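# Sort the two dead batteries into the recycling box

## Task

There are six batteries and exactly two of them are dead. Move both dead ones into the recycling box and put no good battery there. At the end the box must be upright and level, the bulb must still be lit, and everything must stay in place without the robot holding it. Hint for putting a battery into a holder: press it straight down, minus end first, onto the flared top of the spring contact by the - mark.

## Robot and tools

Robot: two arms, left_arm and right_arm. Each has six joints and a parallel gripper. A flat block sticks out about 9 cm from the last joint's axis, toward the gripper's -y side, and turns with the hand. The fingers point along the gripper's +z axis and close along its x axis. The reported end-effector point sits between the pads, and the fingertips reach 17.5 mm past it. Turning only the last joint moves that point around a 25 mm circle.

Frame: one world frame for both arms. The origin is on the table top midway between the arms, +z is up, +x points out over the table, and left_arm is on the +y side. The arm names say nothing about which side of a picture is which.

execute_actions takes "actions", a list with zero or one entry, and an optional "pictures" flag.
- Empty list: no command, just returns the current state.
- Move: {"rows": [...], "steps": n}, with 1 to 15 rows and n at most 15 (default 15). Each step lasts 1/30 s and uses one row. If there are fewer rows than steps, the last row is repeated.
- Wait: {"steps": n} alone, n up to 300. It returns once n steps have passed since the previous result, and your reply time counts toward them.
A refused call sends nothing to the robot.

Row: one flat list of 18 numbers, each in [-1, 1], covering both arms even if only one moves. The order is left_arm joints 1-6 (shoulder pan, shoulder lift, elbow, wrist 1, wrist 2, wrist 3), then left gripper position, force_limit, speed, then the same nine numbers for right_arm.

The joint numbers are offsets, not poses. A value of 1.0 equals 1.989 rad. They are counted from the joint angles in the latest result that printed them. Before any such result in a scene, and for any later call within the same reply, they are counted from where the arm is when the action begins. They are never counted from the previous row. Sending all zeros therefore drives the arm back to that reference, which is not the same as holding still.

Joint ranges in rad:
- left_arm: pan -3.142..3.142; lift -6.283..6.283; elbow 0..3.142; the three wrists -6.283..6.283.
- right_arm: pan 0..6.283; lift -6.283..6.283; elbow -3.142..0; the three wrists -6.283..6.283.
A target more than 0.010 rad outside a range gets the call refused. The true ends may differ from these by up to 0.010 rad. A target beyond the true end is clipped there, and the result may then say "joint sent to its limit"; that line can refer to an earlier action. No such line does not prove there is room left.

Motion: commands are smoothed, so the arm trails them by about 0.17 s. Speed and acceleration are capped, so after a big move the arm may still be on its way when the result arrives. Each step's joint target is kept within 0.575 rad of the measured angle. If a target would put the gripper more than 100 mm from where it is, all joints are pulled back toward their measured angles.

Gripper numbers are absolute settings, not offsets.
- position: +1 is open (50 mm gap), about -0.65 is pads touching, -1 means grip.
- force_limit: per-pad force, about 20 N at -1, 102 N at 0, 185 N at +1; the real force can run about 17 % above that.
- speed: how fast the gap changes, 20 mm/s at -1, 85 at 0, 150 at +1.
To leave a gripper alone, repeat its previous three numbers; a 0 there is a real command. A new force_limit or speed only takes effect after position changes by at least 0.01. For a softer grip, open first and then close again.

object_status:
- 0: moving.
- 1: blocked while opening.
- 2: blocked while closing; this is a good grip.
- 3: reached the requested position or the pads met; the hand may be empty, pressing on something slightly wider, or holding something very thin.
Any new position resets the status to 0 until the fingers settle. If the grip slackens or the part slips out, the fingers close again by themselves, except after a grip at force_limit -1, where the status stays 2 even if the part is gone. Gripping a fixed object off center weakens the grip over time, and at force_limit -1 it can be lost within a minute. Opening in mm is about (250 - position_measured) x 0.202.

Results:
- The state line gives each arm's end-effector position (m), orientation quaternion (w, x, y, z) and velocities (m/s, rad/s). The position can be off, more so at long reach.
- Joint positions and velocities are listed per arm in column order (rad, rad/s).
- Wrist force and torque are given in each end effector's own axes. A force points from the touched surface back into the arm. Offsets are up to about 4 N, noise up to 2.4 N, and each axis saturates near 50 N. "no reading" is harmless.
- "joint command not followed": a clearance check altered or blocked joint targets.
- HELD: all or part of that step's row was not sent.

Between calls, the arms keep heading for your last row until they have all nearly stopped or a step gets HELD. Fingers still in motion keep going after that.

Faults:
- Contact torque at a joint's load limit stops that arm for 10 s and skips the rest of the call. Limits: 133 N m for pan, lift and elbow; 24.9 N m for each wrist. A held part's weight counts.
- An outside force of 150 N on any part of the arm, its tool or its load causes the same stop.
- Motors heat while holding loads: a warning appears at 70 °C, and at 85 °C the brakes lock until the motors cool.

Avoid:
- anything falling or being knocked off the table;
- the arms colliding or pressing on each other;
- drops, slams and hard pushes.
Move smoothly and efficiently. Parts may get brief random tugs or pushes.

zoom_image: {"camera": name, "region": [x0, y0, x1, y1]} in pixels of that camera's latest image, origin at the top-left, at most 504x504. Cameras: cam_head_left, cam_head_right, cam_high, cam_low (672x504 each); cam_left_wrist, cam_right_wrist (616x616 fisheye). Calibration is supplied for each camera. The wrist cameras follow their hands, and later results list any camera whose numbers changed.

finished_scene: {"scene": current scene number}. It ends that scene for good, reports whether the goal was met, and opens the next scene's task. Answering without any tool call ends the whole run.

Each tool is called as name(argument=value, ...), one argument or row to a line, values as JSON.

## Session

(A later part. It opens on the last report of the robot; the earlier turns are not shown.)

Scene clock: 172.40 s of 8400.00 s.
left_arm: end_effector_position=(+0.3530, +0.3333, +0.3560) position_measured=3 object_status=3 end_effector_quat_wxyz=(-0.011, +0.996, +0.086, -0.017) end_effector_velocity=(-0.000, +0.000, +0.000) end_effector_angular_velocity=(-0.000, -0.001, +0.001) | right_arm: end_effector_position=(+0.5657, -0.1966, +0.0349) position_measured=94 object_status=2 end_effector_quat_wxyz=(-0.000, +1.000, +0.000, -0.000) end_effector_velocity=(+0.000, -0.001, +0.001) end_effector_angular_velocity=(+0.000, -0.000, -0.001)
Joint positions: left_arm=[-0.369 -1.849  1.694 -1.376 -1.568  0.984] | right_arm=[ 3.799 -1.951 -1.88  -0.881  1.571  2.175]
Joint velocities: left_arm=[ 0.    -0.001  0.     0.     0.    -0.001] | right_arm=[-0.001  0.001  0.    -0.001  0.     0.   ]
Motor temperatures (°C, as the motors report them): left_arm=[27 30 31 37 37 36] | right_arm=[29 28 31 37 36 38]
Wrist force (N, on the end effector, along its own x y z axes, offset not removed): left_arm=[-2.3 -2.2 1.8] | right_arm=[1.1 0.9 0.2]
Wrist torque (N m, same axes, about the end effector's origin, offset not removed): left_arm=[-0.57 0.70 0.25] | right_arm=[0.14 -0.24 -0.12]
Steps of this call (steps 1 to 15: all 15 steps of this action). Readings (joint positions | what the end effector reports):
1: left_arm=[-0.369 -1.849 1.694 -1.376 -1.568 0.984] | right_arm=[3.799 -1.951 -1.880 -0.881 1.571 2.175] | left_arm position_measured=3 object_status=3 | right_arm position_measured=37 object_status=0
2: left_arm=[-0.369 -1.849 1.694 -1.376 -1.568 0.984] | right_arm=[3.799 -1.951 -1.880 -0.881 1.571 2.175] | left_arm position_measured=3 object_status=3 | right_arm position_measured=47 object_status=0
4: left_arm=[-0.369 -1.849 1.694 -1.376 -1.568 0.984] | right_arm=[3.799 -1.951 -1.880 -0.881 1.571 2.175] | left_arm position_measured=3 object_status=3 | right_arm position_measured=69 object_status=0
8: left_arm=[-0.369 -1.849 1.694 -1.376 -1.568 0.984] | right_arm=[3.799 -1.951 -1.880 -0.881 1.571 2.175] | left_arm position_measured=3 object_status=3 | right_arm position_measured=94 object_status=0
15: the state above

execute_actions(
  actions=[
    {"rows":[[0,0,0,0,0,0,1,0,0,0,0.0392,0.0297,-0.0689,0,0,-1,0,-0.3]],"steps":15},
  ],
  pictures=false,
)

execute_actions(
  actions=[
    {"steps":8},
  ],
  pictures=false,
)

execute_actions(
  actions=[
    {"rows":[[0,0,0,0,0,0,1,0,0,0.1755,0.0312,-0.0417,0.0106,0,0.1757,-1,0,-0.3]],"steps":15},
  ],
  pictures=false,
)

execute_actions(
  actions=[
    {"steps":18},
  ],
  pictures=false,
)

execute_actions(
  actions=[
    {"rows":[[0,0,0,0,0,0,1,0,0,0,-0.0473,-0.0335,0.0808,0,0,-1,0,-0.3]],"steps":15},
  ],
  pictures=false,
)

execute_actions(
  actions=[
    {"steps":10},
  ],
)

Scene clock: 181.13 s of 8400.00 s.
left_arm: end_effector_position=(+0.3530, +0.3333, +0.3560) position_measured=3 object_status=3 end_effector_quat_wxyz=(-0.011, +0.996, +0.086, -0.017) end_effector_velocity=(+0.000, -0.000, -0.000) end_effector_angular_velocity=(+0.000, +0.000, -0.001) | right_arm: end_effector_position=(+0.5659, -0.1965, +0.0883) position_measured=94 object_status=2 end_effector_quat_wxyz=(-0.000, +1.000, +0.000, +0.000) end_effector_velocity=(-0.001, -0.002, +0.010) end_effector_angular_velocity=(-0.003, +0.005, -0.002)
Joint positions: left_arm=[-0.369 -1.849  1.694 -1.376 -1.568  0.984] | right_arm=[ 3.799 -1.875 -1.823 -1.014  1.571  2.175]
Joint velocities: left_arm=[-0.001  0.001 -0.    -0.    -0.     0.   ] | right_arm=[-0.002  0.015  0.012 -0.033  0.    -0.   ]
Motor temperatures (°C, as the motors report them): left_arm=[27 30 31 37 37 36] | right_arm=[29 28 31 37 36 38]
Wrist force (N, on the end effector, along its own x y z axes, offset not removed): left_arm=[-3.4 -1.6 2.4] | right_arm=[-1.7 0.4 3.4]
Wrist torque (N m, same axes, about the end effector's origin, offset not removed): left_arm=[-0.44 0.86 0.23] | right_arm=[0.20 0.21 -0.04]
Steps of this call (steps 1 to 15: the robot went on to your last target; steps 16 to 90: nothing new was sent; then 5.23 s passed at rest; steps 91 to 105: all 15 steps of this action). Readings (joint positions | what the end effector reports):
91: left_arm=[-0.369 -1.849 1.694 -1.376 -1.568 0.984] | right_arm=[3.799 -1.951 -1.880 -0.881 1.571 2.175] | left_arm position_measured=3 object_status=3 | right_arm position_measured=94 object_status=2
92: left_arm=[-0.369 -1.849 1.694 -1.376 -1.568 0.984] | right_arm=[3.799 -1.946 -1.875 -0.888 1.571 2.175] | left_arm position_measured=3 object_status=3 | right_arm position_measured=94 object_status=2
94: left_arm=[-0.369 -1.849 1.694 -1.376 -1.568 0.984] | right_arm=[3.799 -1.918 -1.854 -0.931 1.571 2.175] | left_arm position_measured=3 object_status=3 | right_arm position_measured=94 object_status=2
98: left_arm=[-0.369 -1.849 1.694 -1.376 -1.568 0.984] | right_arm=[3.799 -1.888 -1.832 -0.990 1.571 2.175] | left_arm position_measured=3 object_status=3 | right_arm position_measured=94 object_status=2
105: the state above

Scene clock: 181.40 s of 8400.00 s.
left_arm: end_effector_position=(+0.3530, +0.3333, +0.3560) position_measured=3 object_status=3 end_effector_quat_wxyz=(-0.011, +0.996, +0.086, -0.017) end_effector_velocity=(+0.000, +0.000, +0.000) end_effector_angular_velocity=(-0.000, -0.000, -0.000) | right_arm: end_effector_position=(+0.5657, -0.1966, +0.0895) position_measured=94 object_status=2 end_effector_quat_wxyz=(-0.000, +1.000, +0.000, -0.000) end_effector_velocity=(-0.000, +0.000, +0.001) end_effector_angular_velocity=(-0.000, +0.000, +0.001)
Joint positions: left_arm=[-0.369 -1.849  1.694 -1.376 -1.568  0.984] | right_arm=[ 3.799 -1.874 -1.821 -1.018  1.571  2.175]
Joint velocities: left_arm=[ 0.    -0.    -0.     0.    -0.     0.001] | right_arm=[ 0.001  0.002  0.001 -0.003 -0.    -0.   ]
Motor temperatures (°C, as the motors report them): left_arm=[27 30 31 37 37 36] | right_arm=[29 28 31 37 36 38]
Wrist force (N, on the end effector, along its own x y z axes, offset not removed): left_arm=[0.7 -0.1 1.3] | right_arm=[0.8 -0.4 3.2]
Wrist torque (N m, same axes, about the end effector's origin, offset not removed): left_arm=[-0.17 0.18 0.17] | right_arm=[0.02 -0.24 -0.16]
Steps of this call (steps 1 to 8: the robot went on to your last target). Readings (joint positions | what the end effector reports):
1: left_arm=[-0.369 -1.849 1.694 -1.376 -1.568 0.984] | right_arm=[3.799 -1.875 -1.822 -1.015 1.571 2.175] | left_arm position_measured=3 object_status=3 | right_arm position_measured=94 object_status=2
2: left_arm=[-0.369 -1.849 1.694 -1.376 -1.568 0.984] | right_arm=[3.799 -1.874 -1.822 -1.016 1.571 2.175] | left_arm position_measured=3 object_status=3 | right_arm position_measured=94 object_status=2
4: left_arm=[-0.369 -1.849 1.694 -1.376 -1.568 0.984] | right_arm=[3.799 -1.874 -1.822 -1.017 1.571 2.175] | left_arm position_measured=3 object_status=3 | right_arm position_measured=94 object_status=2
8: the state above

Scene clock: 181.90 s of 8400.00 s.
left_arm: end_effector_position=(+0.3530, +0.3333, +0.3560) position_measured=3 object_status=3 end_effector_quat_wxyz=(-0.011, +0.996, +0.086, -0.017) end_effector_velocity=(+0.000, +0.000, -0.000) end_effector_angular_velocity=(-0.000, -0.001, +0.000) | right_arm: end_effector_position=(+0.4548, -0.0590, +0.0897) position_measured=94 object_status=2 end_effector_quat_wxyz=(-0.000, +1.000, +0.000, -0.000) end_effector_velocity=(-0.084, +0.079, +0.001) end_effector_angular_velocity=(+0.002, -0.001, +0.002)
Joint positions: left_arm=[-0.369 -1.849  1.694 -1.376 -1.568  0.984] | right_arm=[ 4.122 -1.815 -1.899 -0.998  1.571  2.499]
Joint velocities: left_arm=[ 0.001 -0.     0.    -0.001  0.     0.001] | right_arm=[ 0.216  0.035 -0.044  0.012  0.     0.214]
Motor temperatures (°C, as the motors report them): left_arm=[27 30 31 37 37 36] | right_arm=[29 28 31 37 36 38]
Wrist force (N, on the end effector, along its own x y z axes, offset not removed): left_arm=[-3.8 0.6 0.5] | right_arm=[-1.4 -1.6 2.4]
Wrist torque (N m, same axes, about the end effector's origin, offset not removed): left_arm=[-0.21 0.74 0.22] | right_arm=[-0.11 -0.02 -0.09]
Steps of this call (steps 1 to 15: all 15 steps of this action). Readings (joint positions | what the end effector reports):
1: left_arm=[-0.369 -1.849 1.694 -1.376 -1.568 0.984] | right_arm=[3.799 -1.873 -1.821 -1.018 1.571 2.175] | left_arm position_measured=3 object_status=3 | right_arm position_measured=94 object_status=2
2: left_arm=[-0.369 -1.849 1.694 -1.376 -1.568 0.984] | right_arm=[3.805 -1.870 -1.826 -1.016 1.571 2.181] | left_arm position_measured=3 object_status=3 | right_arm position_measured=94 object_status=2
4: left_arm=[-0.369 -1.849 1.694 -1.376 -1.568 0.984] | right_arm=[3.856 -1.858 -1.841 -1.012 1.571 2.232] | left_arm position_measured=3 object_status=3 | right_arm position_measured=94 object_status=2
8: left_arm=[-0.369 -1.849 1.694 -1.376 -1.568 0.984] | right_arm=[3.983 -1.837 -1.869 -1.005 1.571 2.359] | left_arm position_measured=3 object_status=3 | right_arm position_measured=94 object_status=2
15: the state above

Scene clock: 182.50 s of 8400.00 s.
left_arm: end_effector_position=(+0.3530, +0.3333, +0.3560) position_measured=3 object_status=3 end_effector_quat_wxyz=(-0.011, +0.996, +0.086, -0.017) end_effector_velocity=(-0.000, -0.000, +0.000) end_effector_angular_velocity=(-0.000, -0.001, -0.001) | right_arm: end_effector_position=(+0.4449, -0.0500, +0.0897) position_measured=94 object_status=2 end_effector_quat_wxyz=(-0.000, +1.000, +0.000, -0.000) end_effector_velocity=(-0.000, +0.001, +0.000) end_effector_angular_velocity=(+0.001, -0.001, -0.000)
Joint positions: left_arm=[-0.369 -1.849  1.694 -1.376 -1.568  0.984] | right_arm=[ 4.147 -1.811 -1.904 -0.996  1.571  2.524]
Joint velocities: left_arm=[-0.001 -0.001 -0.    -0.    -0.     0.001] | right_arm=[ 0.001  0.001 -0.     0.001 -0.001  0.002]
Motor temperatures (°C, as the motors report them): left_arm=[27 30 31 37 37 36] | right_arm=[29 28 31 37 36 38]
Wrist force (N, on the end effector, along its own x y z axes, offset not removed): left_arm=[-1.0 -1.3 2.5] | right_arm=[0.5 0.3 3.1]
Wrist torque (N m, same axes, about the end effector's origin, offset not removed): left_arm=[-0.34 0.45 0.13] | right_arm=[0.18 -0.28 -0.08]
Steps of this call (steps 1 to 18: the robot went on to your last target). Readings (joint positions | what the end effector reports):
1: left_arm=[-0.369 -1.849 1.694 -1.376 -1.568 0.984] | right_arm=[4.129 -1.814 -1.900 -0.997 1.571 2.505] | left_arm position_measured=3 object_status=3 | right_arm position_measured=94 object_status=2
2: left_arm=[-0.369 -1.849 1.694 -1.376 -1.568 0.984] | right_arm=[4.133 -1.814 -1.901 -0.997 1.571 2.510] | left_arm position_measured=3 object_status=3 | right_arm position_measured=94 object_status=2
4: left_arm=[-0.369 -1.849 1.694 -1.376 -1.568 0.984] | right_arm=[4.139 -1.813 -1.903 -0.997 1.571 2.516] | left_arm position_measured=3 object_status=3 | right_arm position_measured=94 object_status=2
8: left_arm=[-0.369 -1.849 1.694 -1.376 -1.568 0.984] | right_arm=[4.145 -1.812 -1.904 -0.997 1.571 2.522] | left_arm position_measured=3 object_status=3 | right_arm position_measured=94 object_status=2
18: the state above

Scene clock: 183.00 s of 8400.00 s.
left_arm: end_effector_position=(+0.3530, +0.3333, +0.3560) position_measured=3 object_status=3 end_effector_quat_wxyz=(-0.011, +0.996, +0.086, -0.017) end_effector_velocity=(+0.000, +0.000, -0.000) end_effector_angular_velocity=(+0.000, +0.001, -0.001) | right_arm: end_effector_position=(+0.4449, -0.0500, +0.0298) position_measured=94 object_status=2 end_effector_quat_wxyz=(+0.000, +1.000, +0.000, -0.000) end_effector_velocity=(-0.000, +0.001, -0.013) end_effector_angular_velocity=(+0.003, -0.003, +0.001)
Joint positions: left_arm=[-0.369 -1.849  1.694 -1.376 -1.568  0.984] | right_arm=[ 4.147 -1.903 -1.969 -0.84   1.571  2.524]
Joint velocities: left_arm=[ 0.     0.     0.     0.    -0.     0.002] | right_arm=[ 0.001 -0.022 -0.014  0.04  -0.     0.   ]
Motor temperatures (°C, as the motors report them): left_arm=[27 30 31 37 37 36] | right_arm=[29 28 31 37 36 38]
Wrist force (N, on the end effector, along its own x y z axes, offset not removed): left_arm=[-3.9 -0.3 3.1] | right_arm=[-1.2 -0.4 2.3]
Wrist torque (N m, same axes, about the end effector's origin, offset not removed): left_arm=[-0.24 0.71 0.10] | right_arm=[0.05 0.04 -0.06]
Steps of this call (steps 1 to 15: all 15 steps of this action). Readings (joint positions | what the end effector reports):
1: left_arm=[-0.369 -1.849 1.694 -1.376 -1.568 0.984] | right_arm=[4.147 -1.812 -1.904 -0.996 1.571 2.524] | left_arm position_measured=3 object_status=3 | right_arm position_measured=94 object_status=2
2: left_arm=[-0.369 -1.849 1.694 -1.376 -1.568 0.984] | right_arm=[4.147 -1.817 -1.910 -0.990 1.571 2.524] | left_arm position_measured=3 object_status=3 | right_arm position_measured=94 object_status=2
4: left_arm=[-0.369 -1.849 1.694 -1.376 -1.568 0.984] | right_arm=[4.147 -1.850 -1.933 -0.942 1.571 2.524] | left_arm position_measured=3 object_status=3 | right_arm position_measured=94 object_status=2
8: left_arm=[-0.369 -1.849 1.694 -1.376 -1.568 0.984] | right_arm=[4.147 -1.888 -1.959 -0.870 1.571 2.524] | left_arm position_measured=3 object_status=3 | right_arm position_measured=94 object_status=2
15: the state above

Scene clock: 183.33 s of 8400.00 s.
left_arm: end_effector_position=(+0.3530, +0.3333, +0.3560) position_measured=3 object_status=3 end_effector_quat_wxyz=(-0.011, +0.996, +0.086, -0.017) end_effector_velocity=(-0.000, +0.000, +0.000) end_effector_angular_velocity=(-0.000, -0.000, +0.000) | right_arm: end_effector_position=(+0.4449, -0.0500, +0.0285) position_measured=94 object_status=2 end_effector_quat_wxyz=(-0.000, +1.000, +0.000, -0.000) end_effector_velocity=(-0.000, +0.000, -0.001) end_effector_angular_velocity=(+0.000, -0.000, +0.000)
Joint positions: left_arm=[-0.369 -1.849  1.694 -1.376 -1.568  0.984] | right_arm=[ 4.147 -1.905 -1.971 -0.836  1.571  2.524]
Joint velocities: left_arm=[ 0. -0.  0. -0.  0.  0.] | right_arm=[ 0.001 -0.001 -0.001  0.003 -0.     0.   ]
Motor temperatures (°C, as the motors report them): left_arm=[27 30 31 37 37 36] | right_arm=[29 28 31 37 36 38]
Wrist force (N, on the end effector, along its own x y z axes, offset not removed): left_arm=[0.0 2.1 -1.3] | right_arm=[0.5 -0.4 3.7]
Wrist torque (N m, same axes, about the end effector's origin, offset not removed): left_arm=[0.08 0.19 0.26] | right_arm=[-0.12 -0.18 -0.07]
Steps of this call (steps 1 to 10: the robot went on to your last target). Readings (joint positions | what the end effector reports):
1: left_arm=[-0.369 -1.849 1.694 -1.376 -1.568 0.984] | right_arm=[4.147 -1.904 -1.970 -0.839 1.571 2.524] | left_arm position_measured=3 object_status=3 | right_arm position_measured=94 object_status=2
2: left_arm=[-0.369 -1.849 1.694 -1.376 -1.568 0.984] | right_arm=[4.147 -1.904 -1.970 -0.838 1.571 2.524] | left_arm position_measured=3 object_status=3 | right_arm position_measured=94 object_status=2
4: left_arm=[-0.369 -1.849 1.694 -1.376 -1.568 0.984] | right_arm=[4.147 -1.905 -1.970 -0.837 1.571 2.524] | left_arm position_measured=3 object_status=3 | right_arm position_measured=94 object_status=2
8: left_arm=[-0.369 -1.849 1.694 -1.376 -1.568 0.984] | right_arm=[4.147 -1.905 -1.971 -0.836 1.571 2.524] | left_arm position_measured=3 object_status=3 | right_arm position_measured=94 object_status=2
10: the state above
camera_calibration (this result's frames):
cam_left_wrist: T_world_to_cam=[[0.981478, 0.190277, -0.022254, -0.408093], [0.189969, -0.951658, 0.241368, 0.167996], [0.0247486, -0.241125, -0.970178, 0.56491], [0, 0, 0, 1]] pos_world=[0.35464, 0.373739, 0.498433]
cam_right_wrist: T_world_to_cam=[[0.997704, -0.0430569, 0.0522703, -0.454057], [-0.0573779, -0.947436, 0.314758, -0.0364981], [0.0359703, -0.317035, -0.947732, 0.142883], [0, 0, 0, 1]] pos_world=[0.445781, -0.00883093, 0.170637]

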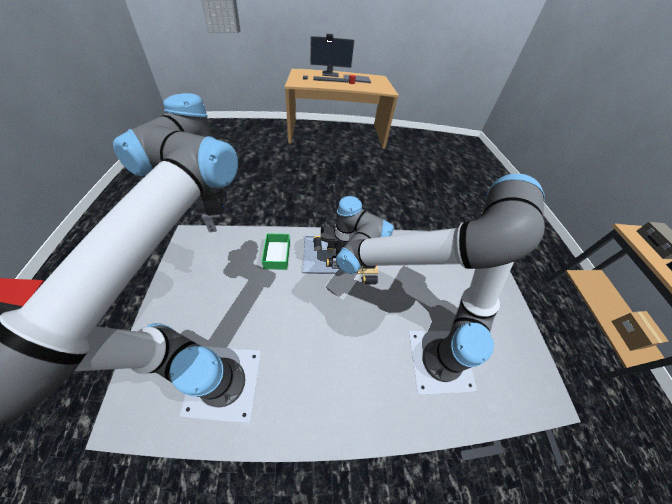

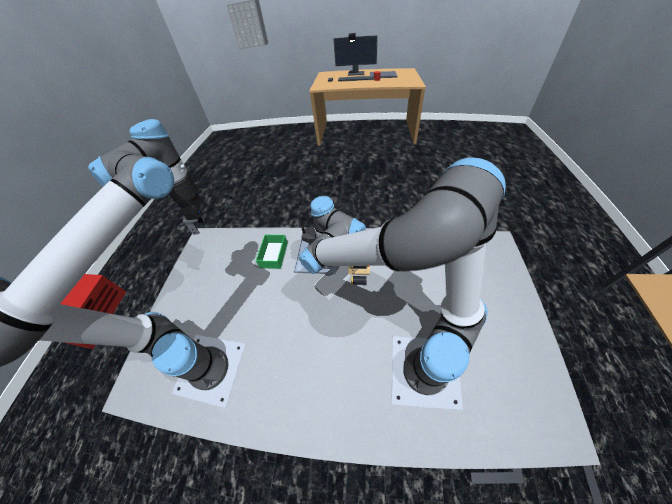

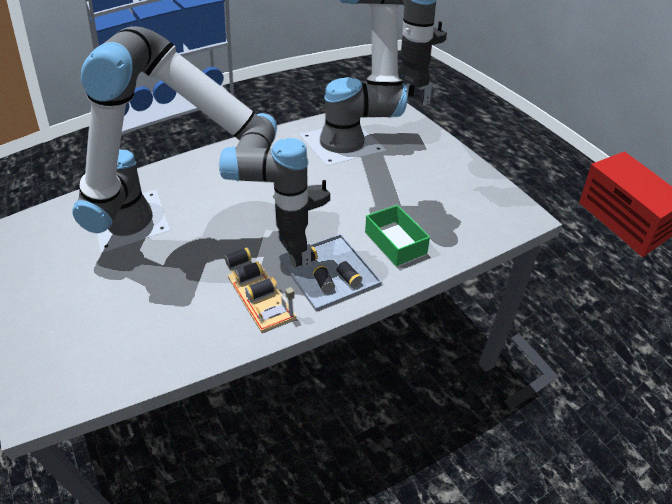

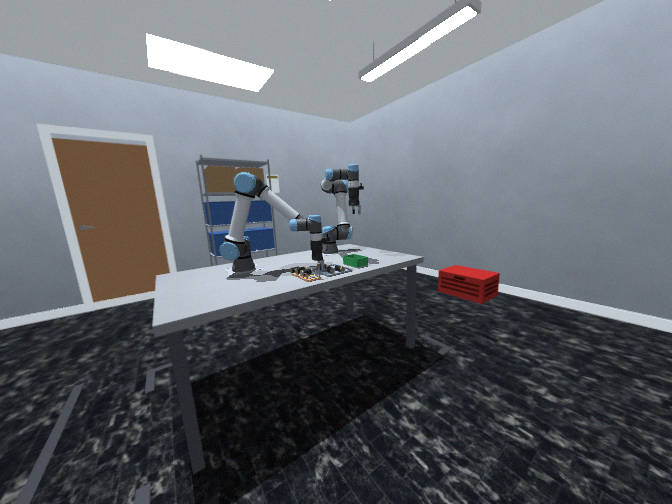

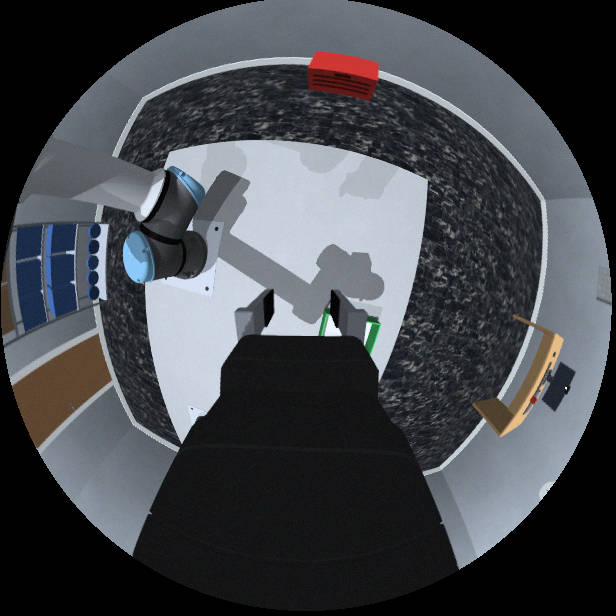

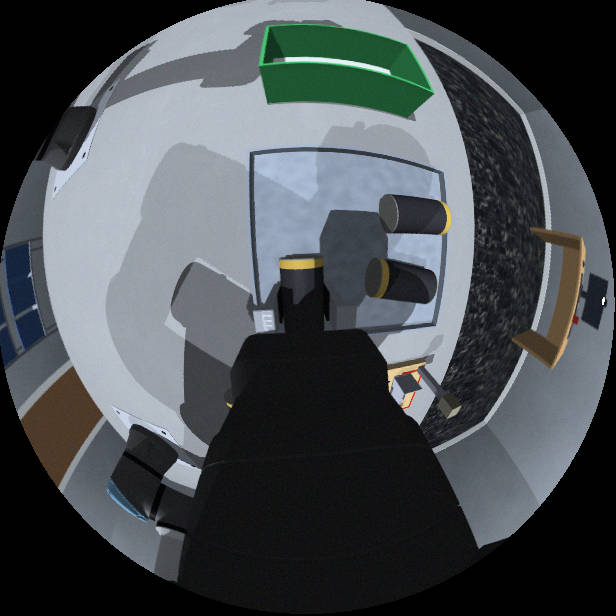

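execute_actions(
  actions=[
    {"rows":[[0,0,0,0,0,0,1,0,0,0,-0.0007,-0.0004,0.0011,0,0,-1,0,-0.3],[0,0,0,0,0,0,1,0,0,0,-0.0007,-0.0004,0.0011,0,0,-1,0,-0.3],[0,0,0,0,0,0,1,0,0,0,-0.0007,-0.0004,0.0011,0,0,-1,0,-0.3],[0,0,0,0,0,0,1,0,0,0,-0.0007,-0.0004,0.0011,0,0,-1,0,-0.3],[0,0,0,0,0,0,1,0,0,0,-0.0007,-0.0004,0.0011,0,0,-1,0,-0.3],[0,0,0,0,0,0,1,0,0,0,-0.0007,-0.0004,0.0011,0,0,-1,0,-0.3],[0,0,0,0,0,0,1,0,0,0,-0.0007,-0.0004,0.0011,0,0,-1,0,-0.3],[0,0,0,0,0,0,1,0,0,0,-0.0007,-0.0004,0.0011,0,0,0.8,0,-0.3]],"steps":15},
  ],
  pictures=false,
)

execute_actions(
  actions=[
    {"rows":[[0,0,0,0,0,0,1,0,0,0,0.048,0.0339,-0.0819,0,0,0.8,0,-0.3]],"steps":15},
  ],
  pictures=false,
)

execute_actions(
  actions=[
    {"steps":8},
  ],
  pictures=false,
)

execute_actions(
  actions=[
    {"rows":[[0,0,0,0,0,0,1,0,0,-0.0271,0.1816,-0.1955,0.0138,0,-0.0271,0.8,0,-0.3]],"steps":15},
  ],
  pictures=false,
)

execute_actions(
  actions=[
    {"steps":18},
  ],
)

Scene clock: 192.07 s of 8400.00 s.
left_arm: end_effector_position=(+0.3530, +0.3333, +0.3560) position_measured=3 object_status=3 end_effector_quat_wxyz=(-0.011, +0.996, +0.086, -0.017) end_effector_velocity=(+0.000, -0.000, -0.000) end_effector_angular_velocity=(+0.000, +0.001, -0.000) | right_arm: end_effector_position=(+0.4449, -0.0500, +0.0276) position_measured=32 object_status=0 end_effector_quat_wxyz=(-0.000, +1.000, +0.000, -0.000) end_effector_velocity=(-0.000, -0.001, -0.001) end_effector_angular_velocity=(-0.003, +0.003, -0.000)
Joint positions: left_arm=[-0.369 -1.849  1.694 -1.376 -1.568  0.984] | right_arm=[ 4.147 -1.907 -1.972 -0.834  1.571  2.524]
Joint velocities: left_arm=[-0.001  0.001  0.     0.     0.    -0.001] | right_arm=[-0.    -0.001 -0.    -0.003  0.    -0.   ]
Motor temperatures (°C, as the motors report them): left_arm=[27 30 31 37 37 36] | right_arm=[29 28 31 37 36 38]
Wrist force (N, on the end effector, along its own x y z axes, offset not removed): left_arm=[-5.7 -1.4 0.7] | right_arm=[-0.1 -1.4 2.7]
Wrist torque (N m, same axes, about the end effector's origin, offset not removed): left_arm=[-0.63 1.06 0.41] | right_arm=[-0.14 -0.24 -0.10]
Steps of this call (steps 1 to 15: the robot went on to your last target; steps 16 to 90: nothing new was sent; then 5.23 s passed at rest; steps 91 to 105: all 15 steps of this action). Readings (joint positions | what the end effector reports):
91: left_arm=[-0.369 -1.849 1.694 -1.376 -1.568 0.984] | right_arm=[4.147 -1.906 -1.971 -0.836 1.571 2.524] | left_arm position_measured=3 object_status=3 | right_arm position_measured=94 object_status=2
92: left_arm=[-0.369 -1.849 1.694 -1.376 -1.568 0.984] | right_arm=[4.147 -1.906 -1.971 -0.835 1.571 2.524] | left_arm position_measured=3 object_status=3 | right_arm position_measured=94 object_status=2
94: left_arm=[-0.369 -1.849 1.694 -1.376 -1.568 0.984] | right_arm=[4.147 -1.906 -1.971 -0.835 1.571 2.524] | left_arm position_measured=3 object_status=3 | right_arm position_measured=94 object_status=2
98: left_arm=[-0.369 -1.849 1.694 -1.376 -1.568 0.984] | right_arm=[4.147 -1.907 -1.971 -0.834 1.571 2.524] | left_arm position_measured=3 object_status=3 | right_arm position_measured=90 object_status=0
105: the state above

Scene clock: 192.57 s of 8400.00 s.
left_arm: end_effector_position=(+0.3530, +0.3333, +0.3560) position_measured=3 object_status=3 end_effector_quat_wxyz=(-0.011, +0.996, +0.086, -0.017) end_effector_velocity=(+0.000, -0.000, -0.000) end_effector_angular_velocity=(+0.000, +0.000, -0.003) | right_arm: end_effector_position=(+0.4451, -0.0497, +0.0882) position_measured=32 object_status=3 end_effector_quat_wxyz=(-0.000, +1.000, +0.000, +0.000) end_effector_velocity=(-0.002, -0.001, +0.013) end_effector_angular_velocity=(-0.005, +0.003, +0.001)
Joint positions: left_arm=[-0.369 -1.849  1.694 -1.376 -1.568  0.984] | right_arm=[ 4.147 -1.814 -1.906 -0.992  1.571  2.524]
Joint velocities: left_arm=[-0.     0.    -0.     0.     0.     0.003] | right_arm=[ 0.002  0.021  0.014 -0.041 -0.     0.   ]
Motor temperatures (°C, as the motors report them): left_arm=[27 30 31 37 37 36] | right_arm=[29 28 31 37 36 38]
Wrist force (N, on the end effector, along its own x y z axes, offset not removed): left_arm=[-2.1 -2.8 2.0] | right_arm=[-0.5 -0.4 2.5]
Wrist torque (N m, same axes, about the end effector's origin, offset not removed): left_arm=[-0.74 0.49 0.20] | right_arm=[0.08 -0.07 -0.10]
Steps of this call (steps 1 to 15: all 15 steps of this action). Readings (joint positions | what the end effector reports):
1: left_arm=[-0.369 -1.849 1.694 -1.376 -1.568 0.984] | right_arm=[4.147 -1.907 -1.971 -0.834 1.571 2.524] | left_arm position_measured=3 object_status=3 | right_arm position_measured=32 object_status=0
2: left_arm=[-0.369 -1.849 1.694 -1.376 -1.568 0.984] | right_arm=[4.147 -1.901 -1.966 -0.840 1.571 2.524] | left_arm position_measured=3 object_status=3 | right_arm position_measured=32 object_status=0
4: left_arm=[-0.369 -1.849 1.694 -1.376 -1.568 0.984] | right_arm=[4.147 -1.868 -1.942 -0.888 1.571 2.524] | left_arm position_measured=3 object_status=3 | right_arm position_measured=32 object_status=0
8: left_arm=[-0.369 -1.849 1.694 -1.376 -1.568 0.984] | right_arm=[4.147 -1.829 -1.916 -0.962 1.571 2.524] | left_arm position_measured=3 object_status=3 | right_arm position_measured=32 object_status=3
15: the state above

Scene clock: 192.83 s of 8400.00 s.
left_arm: end_effector_position=(+0.3530, +0.3333, +0.3560) position_measured=3 object_status=3 end_effector_quat_wxyz=(-0.011, +0.996, +0.086, -0.017) end_effector_velocity=(-0.000, +0.000, +0.000) end_effector_angular_velocity=(+0.000, -0.000, +0.001) | right_arm: end_effector_position=(+0.4449, -0.0500, +0.0896) position_measured=32 object_status=3 end_effector_quat_wxyz=(-0.000, +1.000, +0.000, -0.000) end_effector_velocity=(-0.001, +0.001, +0.002) end_effector_angular_velocity=(+0.001, -0.001, +0.002)
Joint positions: left_arm=[-0.369 -1.849  1.694 -1.376 -1.568  0.984] | right_arm=[ 4.147 -1.812 -1.904 -0.996  1.571  2.524]
Joint velocities: left_arm=[ 0.    -0.    -0.     0.     0.    -0.001] | right_arm=[ 0.002  0.004  0.001 -0.004 -0.    -0.   ]
Motor temperatures (°C, as the motors report them): left_arm=[27 30 31 37 37 36] | right_arm=[29 28 31 37 36 38]
Wrist force (N, on the end effector, along its own x y z axes, offset not removed): left_arm=[-2.1 -0.1 0.1] | right_arm=[0.3 -1.0 1.1]
Wrist torque (N m, same axes, about the end effector's origin, offset not removed): left_arm=[-0.22 0.59 -0.01] | right_arm=[-0.10 -0.22 -0.18]
Steps of this call (steps 1 to 8: the robot went on to your last target). Readings (joint positions | what the end effector reports):
1: left_arm=[-0.369 -1.849 1.694 -1.376 -1.568 0.984] | right_arm=[4.147 -1.813 -1.905 -0.993 1.571 2.524] | left_arm position_measured=3 object_status=3 | right_arm position_measured=32 object_status=3
2: left_arm=[-0.369 -1.849 1.694 -1.376 -1.568 0.984] | right_arm=[4.147 -1.813 -1.905 -0.994 1.571 2.524] | left_arm position_measured=3 object_status=3 | right_arm position_measured=32 object_status=3
4: left_arm=[-0.369 -1.849 1.694 -1.376 -1.568 0.984] | right_arm=[4.147 -1.812 -1.905 -0.995 1.571 2.524] | left_arm position_measured=3 object_status=3 | right_arm position_measured=32 object_status=3
8: the state above

Scene clock: 193.33 s of 8400.00 s.
left_arm: end_effector_position=(+0.3530, +0.3333, +0.3560) position_measured=3 object_status=3 end_effector_quat_wxyz=(-0.011, +0.996, +0.086, -0.017) end_effector_velocity=(+0.000, -0.000, +0.000) end_effector_angular_velocity=(-0.000, -0.000, -0.001) | right_arm: end_effector_position=(+0.3704, -0.1884, +0.0914) position_measured=32 object_status=3 end_effector_quat_wxyz=(-0.000, +1.000, +0.000, +0.000) end_effector_velocity=(-0.046, -0.073, -0.013) end_effector_angular_velocity=(-0.001, +0.001, -0.003)
Joint positions: left_arm=[-0.369 -1.849  1.694 -1.376 -1.568  0.984] | right_arm=[ 4.096 -1.472 -2.269 -0.97   1.571  2.473]
Joint velocities: left_arm=[-0.     0.    -0.    -0.     0.     0.001] | right_arm=[-0.025  0.186 -0.201  0.014 -0.    -0.023]
Motor temperatures (°C, as the motors report them): left_arm=[27 30 31 37 37 36] | right_arm=[29 28 31 37 36 38]
Wrist force (N, on the end effector, along its own x y z axes, offset not removed): left_arm=[-2.8 -3.7 2.7] | right_arm=[-0.9 2.6 2.5]
Wrist torque (N m, same axes, about the end effector's origin, offset not removed): left_arm=[-0.84 0.56 0.16] | right_arm=[0.55 -0.07 -0.12]
Steps of this call (steps 1 to 15: all 15 steps of this action). Readings (joint positions | what the end effector reports):
1: left_arm=[-0.369 -1.849 1.694 -1.376 -1.568 0.984] | right_arm=[4.147 -1.811 -1.904 -0.996 1.571 2.524] | left_arm position_measured=3 object_status=3 | right_arm position_measured=32 object_status=3
2: left_arm=[-0.369 -1.849 1.694 -1.376 -1.568 0.984] | right_arm=[4.144 -1.805 -1.910 -0.994 1.571 2.520] | left_arm position_measured=3 object_status=3 | right_arm position_measured=32 object_status=3
4: left_arm=[-0.369 -1.849 1.694 -1.376 -1.568 0.984] | right_arm=[4.132 -1.749 -1.967 -0.989 1.571 2.509] | left_arm position_measured=3 object_status=3 | right_arm position_measured=32 object_status=3
8: left_arm=[-0.369 -1.849 1.694 -1.376 -1.568 0.984] | right_arm=[4.112 -1.603 -2.126 -0.979 1.571 2.489] | left_arm position_measured=3 object_status=3 | right_arm position_measured=32 object_status=3
15: the state above

Scene clock: 193.93 s of 8400.00 s.
left_arm: end_effector_position=(+0.3530, +0.3333, +0.3560) position_measured=3 object_status=3 end_effector_quat_wxyz=(-0.011, +0.996, +0.086, -0.017) end_effector_velocity=(+0.000, -0.000, -0.000) end_effector_angular_velocity=(+0.000, +0.000, -0.001) | right_arm: end_effector_position=(+0.3649, -0.1969, +0.0898) position_measured=32 object_status=3 end_effector_quat_wxyz=(-0.000, +1.000, +0.000, -0.000) end_effector_velocity=(-0.000, -0.000, -0.000) end_effector_angular_velocity=(-0.000, -0.000, +0.001)
Joint positions: left_arm=[-0.369 -1.849  1.694 -1.376 -1.568  0.984] | right_arm=[ 4.093 -1.451 -2.293 -0.969  1.571  2.47 ]
Joint velocities: left_arm=[-0.001  0.    -0.    -0.    -0.     0.   ] | right_arm=[ 0.001  0.001 -0.001  0.    -0.    -0.   ]
Motor temperatures (°C, as the motors report them): left_arm=[27 30 31 37 37 36] | right_arm=[29 28 31 37 36 38]
Wrist force (N, on the end effector, along its own x y z axes, offset not removed): left_arm=[-2.1 -0.2 1.5] | right_arm=[0.4 -0.7 1.6]
Wrist torque (N m, same axes, about the end effector's origin, offset not removed): left_arm=[-0.25 0.61 0.25] | right_arm=[-0.04 -0.29 -0.06]
Steps of this call (steps 1 to 18: the robot went on to your last target). Readings (joint positions | what the end effector reports):
1: left_arm=[-0.369 -1.849 1.694 -1.376 -1.568 0.984] | right_arm=[4.096 -1.467 -2.275 -0.970 1.571 2.472] | left_arm position_measured=3 object_status=3 | right_arm position_measured=32 object_status=3
2: left_arm=[-0.369 -1.849 1.694 -1.376 -1.568 0.984] | right_arm=[4.095 -1.463 -2.280 -0.970 1.571 2.472] | left_arm position_measured=3 object_status=3 | right_arm position_measured=32 object_status=3
4: left_arm=[-0.369 -1.849 1.694 -1.376 -1.568 0.984] | right_arm=[4.094 -1.457 -2.286 -0.969 1.571 2.471] | left_arm position_measured=3 object_status=3 | right_arm position_measured=32 object_status=3
8: left_arm=[-0.369 -1.849 1.694 -1.376 -1.568 0.984] | right_arm=[4.094 -1.453 -2.291 -0.969 1.571 2.470] | left_arm position_measured=3 object_status=3 | right_arm position_measured=32 object_status=3
18: the state above
camera_calibration (this result's frames):
cam_left_wrist: T_world_to_cam=[[0.981478, 0.190277, -0.0222538, -0.408093], [0.189969, -0.951658, 0.241368, 0.167996], [0.0247489, -0.241125, -0.970178, 0.56491], [0, 0, 0, 1]] pos_world=[0.35464, 0.373739, 0.498433]
cam_right_wrist: T_world_to_cam=[[0.997708, -0.0430495, 0.0522053, -0.383789], [-0.057354, -0.947405, 0.314857, -0.199582], [0.0359052, -0.317129, -0.947702, 0.157281], [0, 0, 0, 1]] pos_world=[0.365815, -0.155728, 0.231931]

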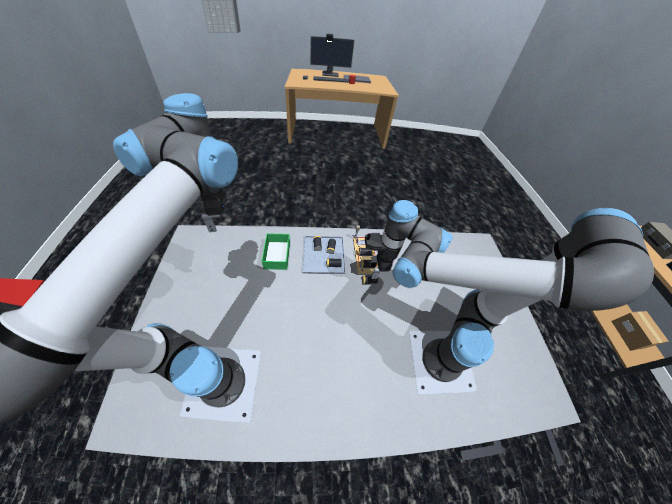

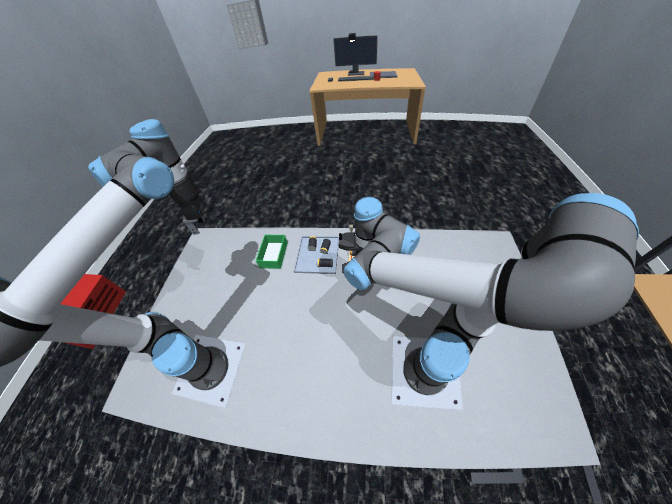

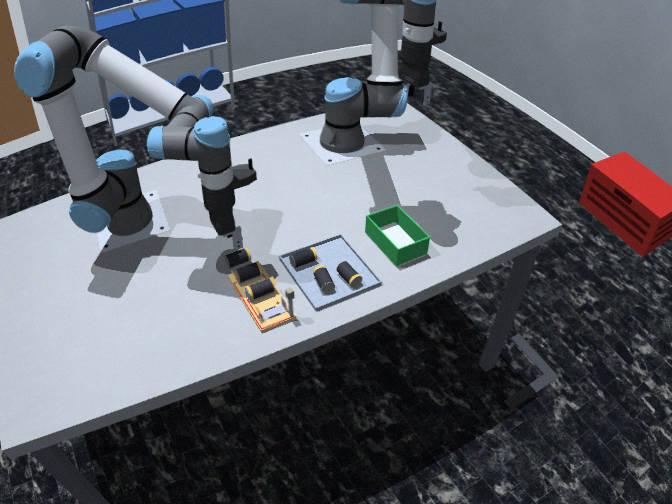

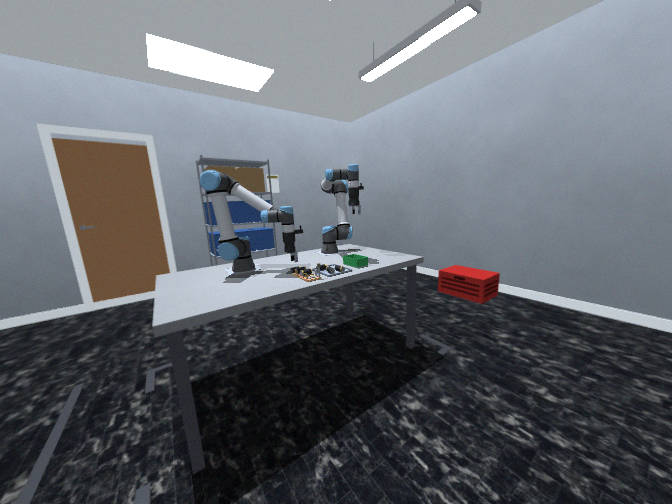

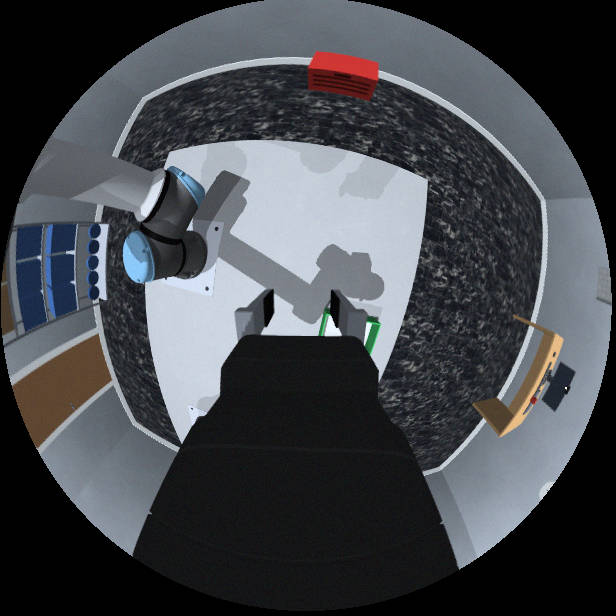

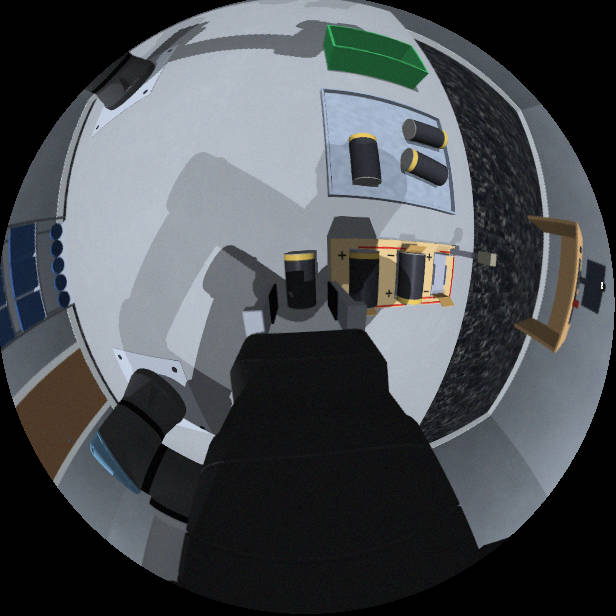

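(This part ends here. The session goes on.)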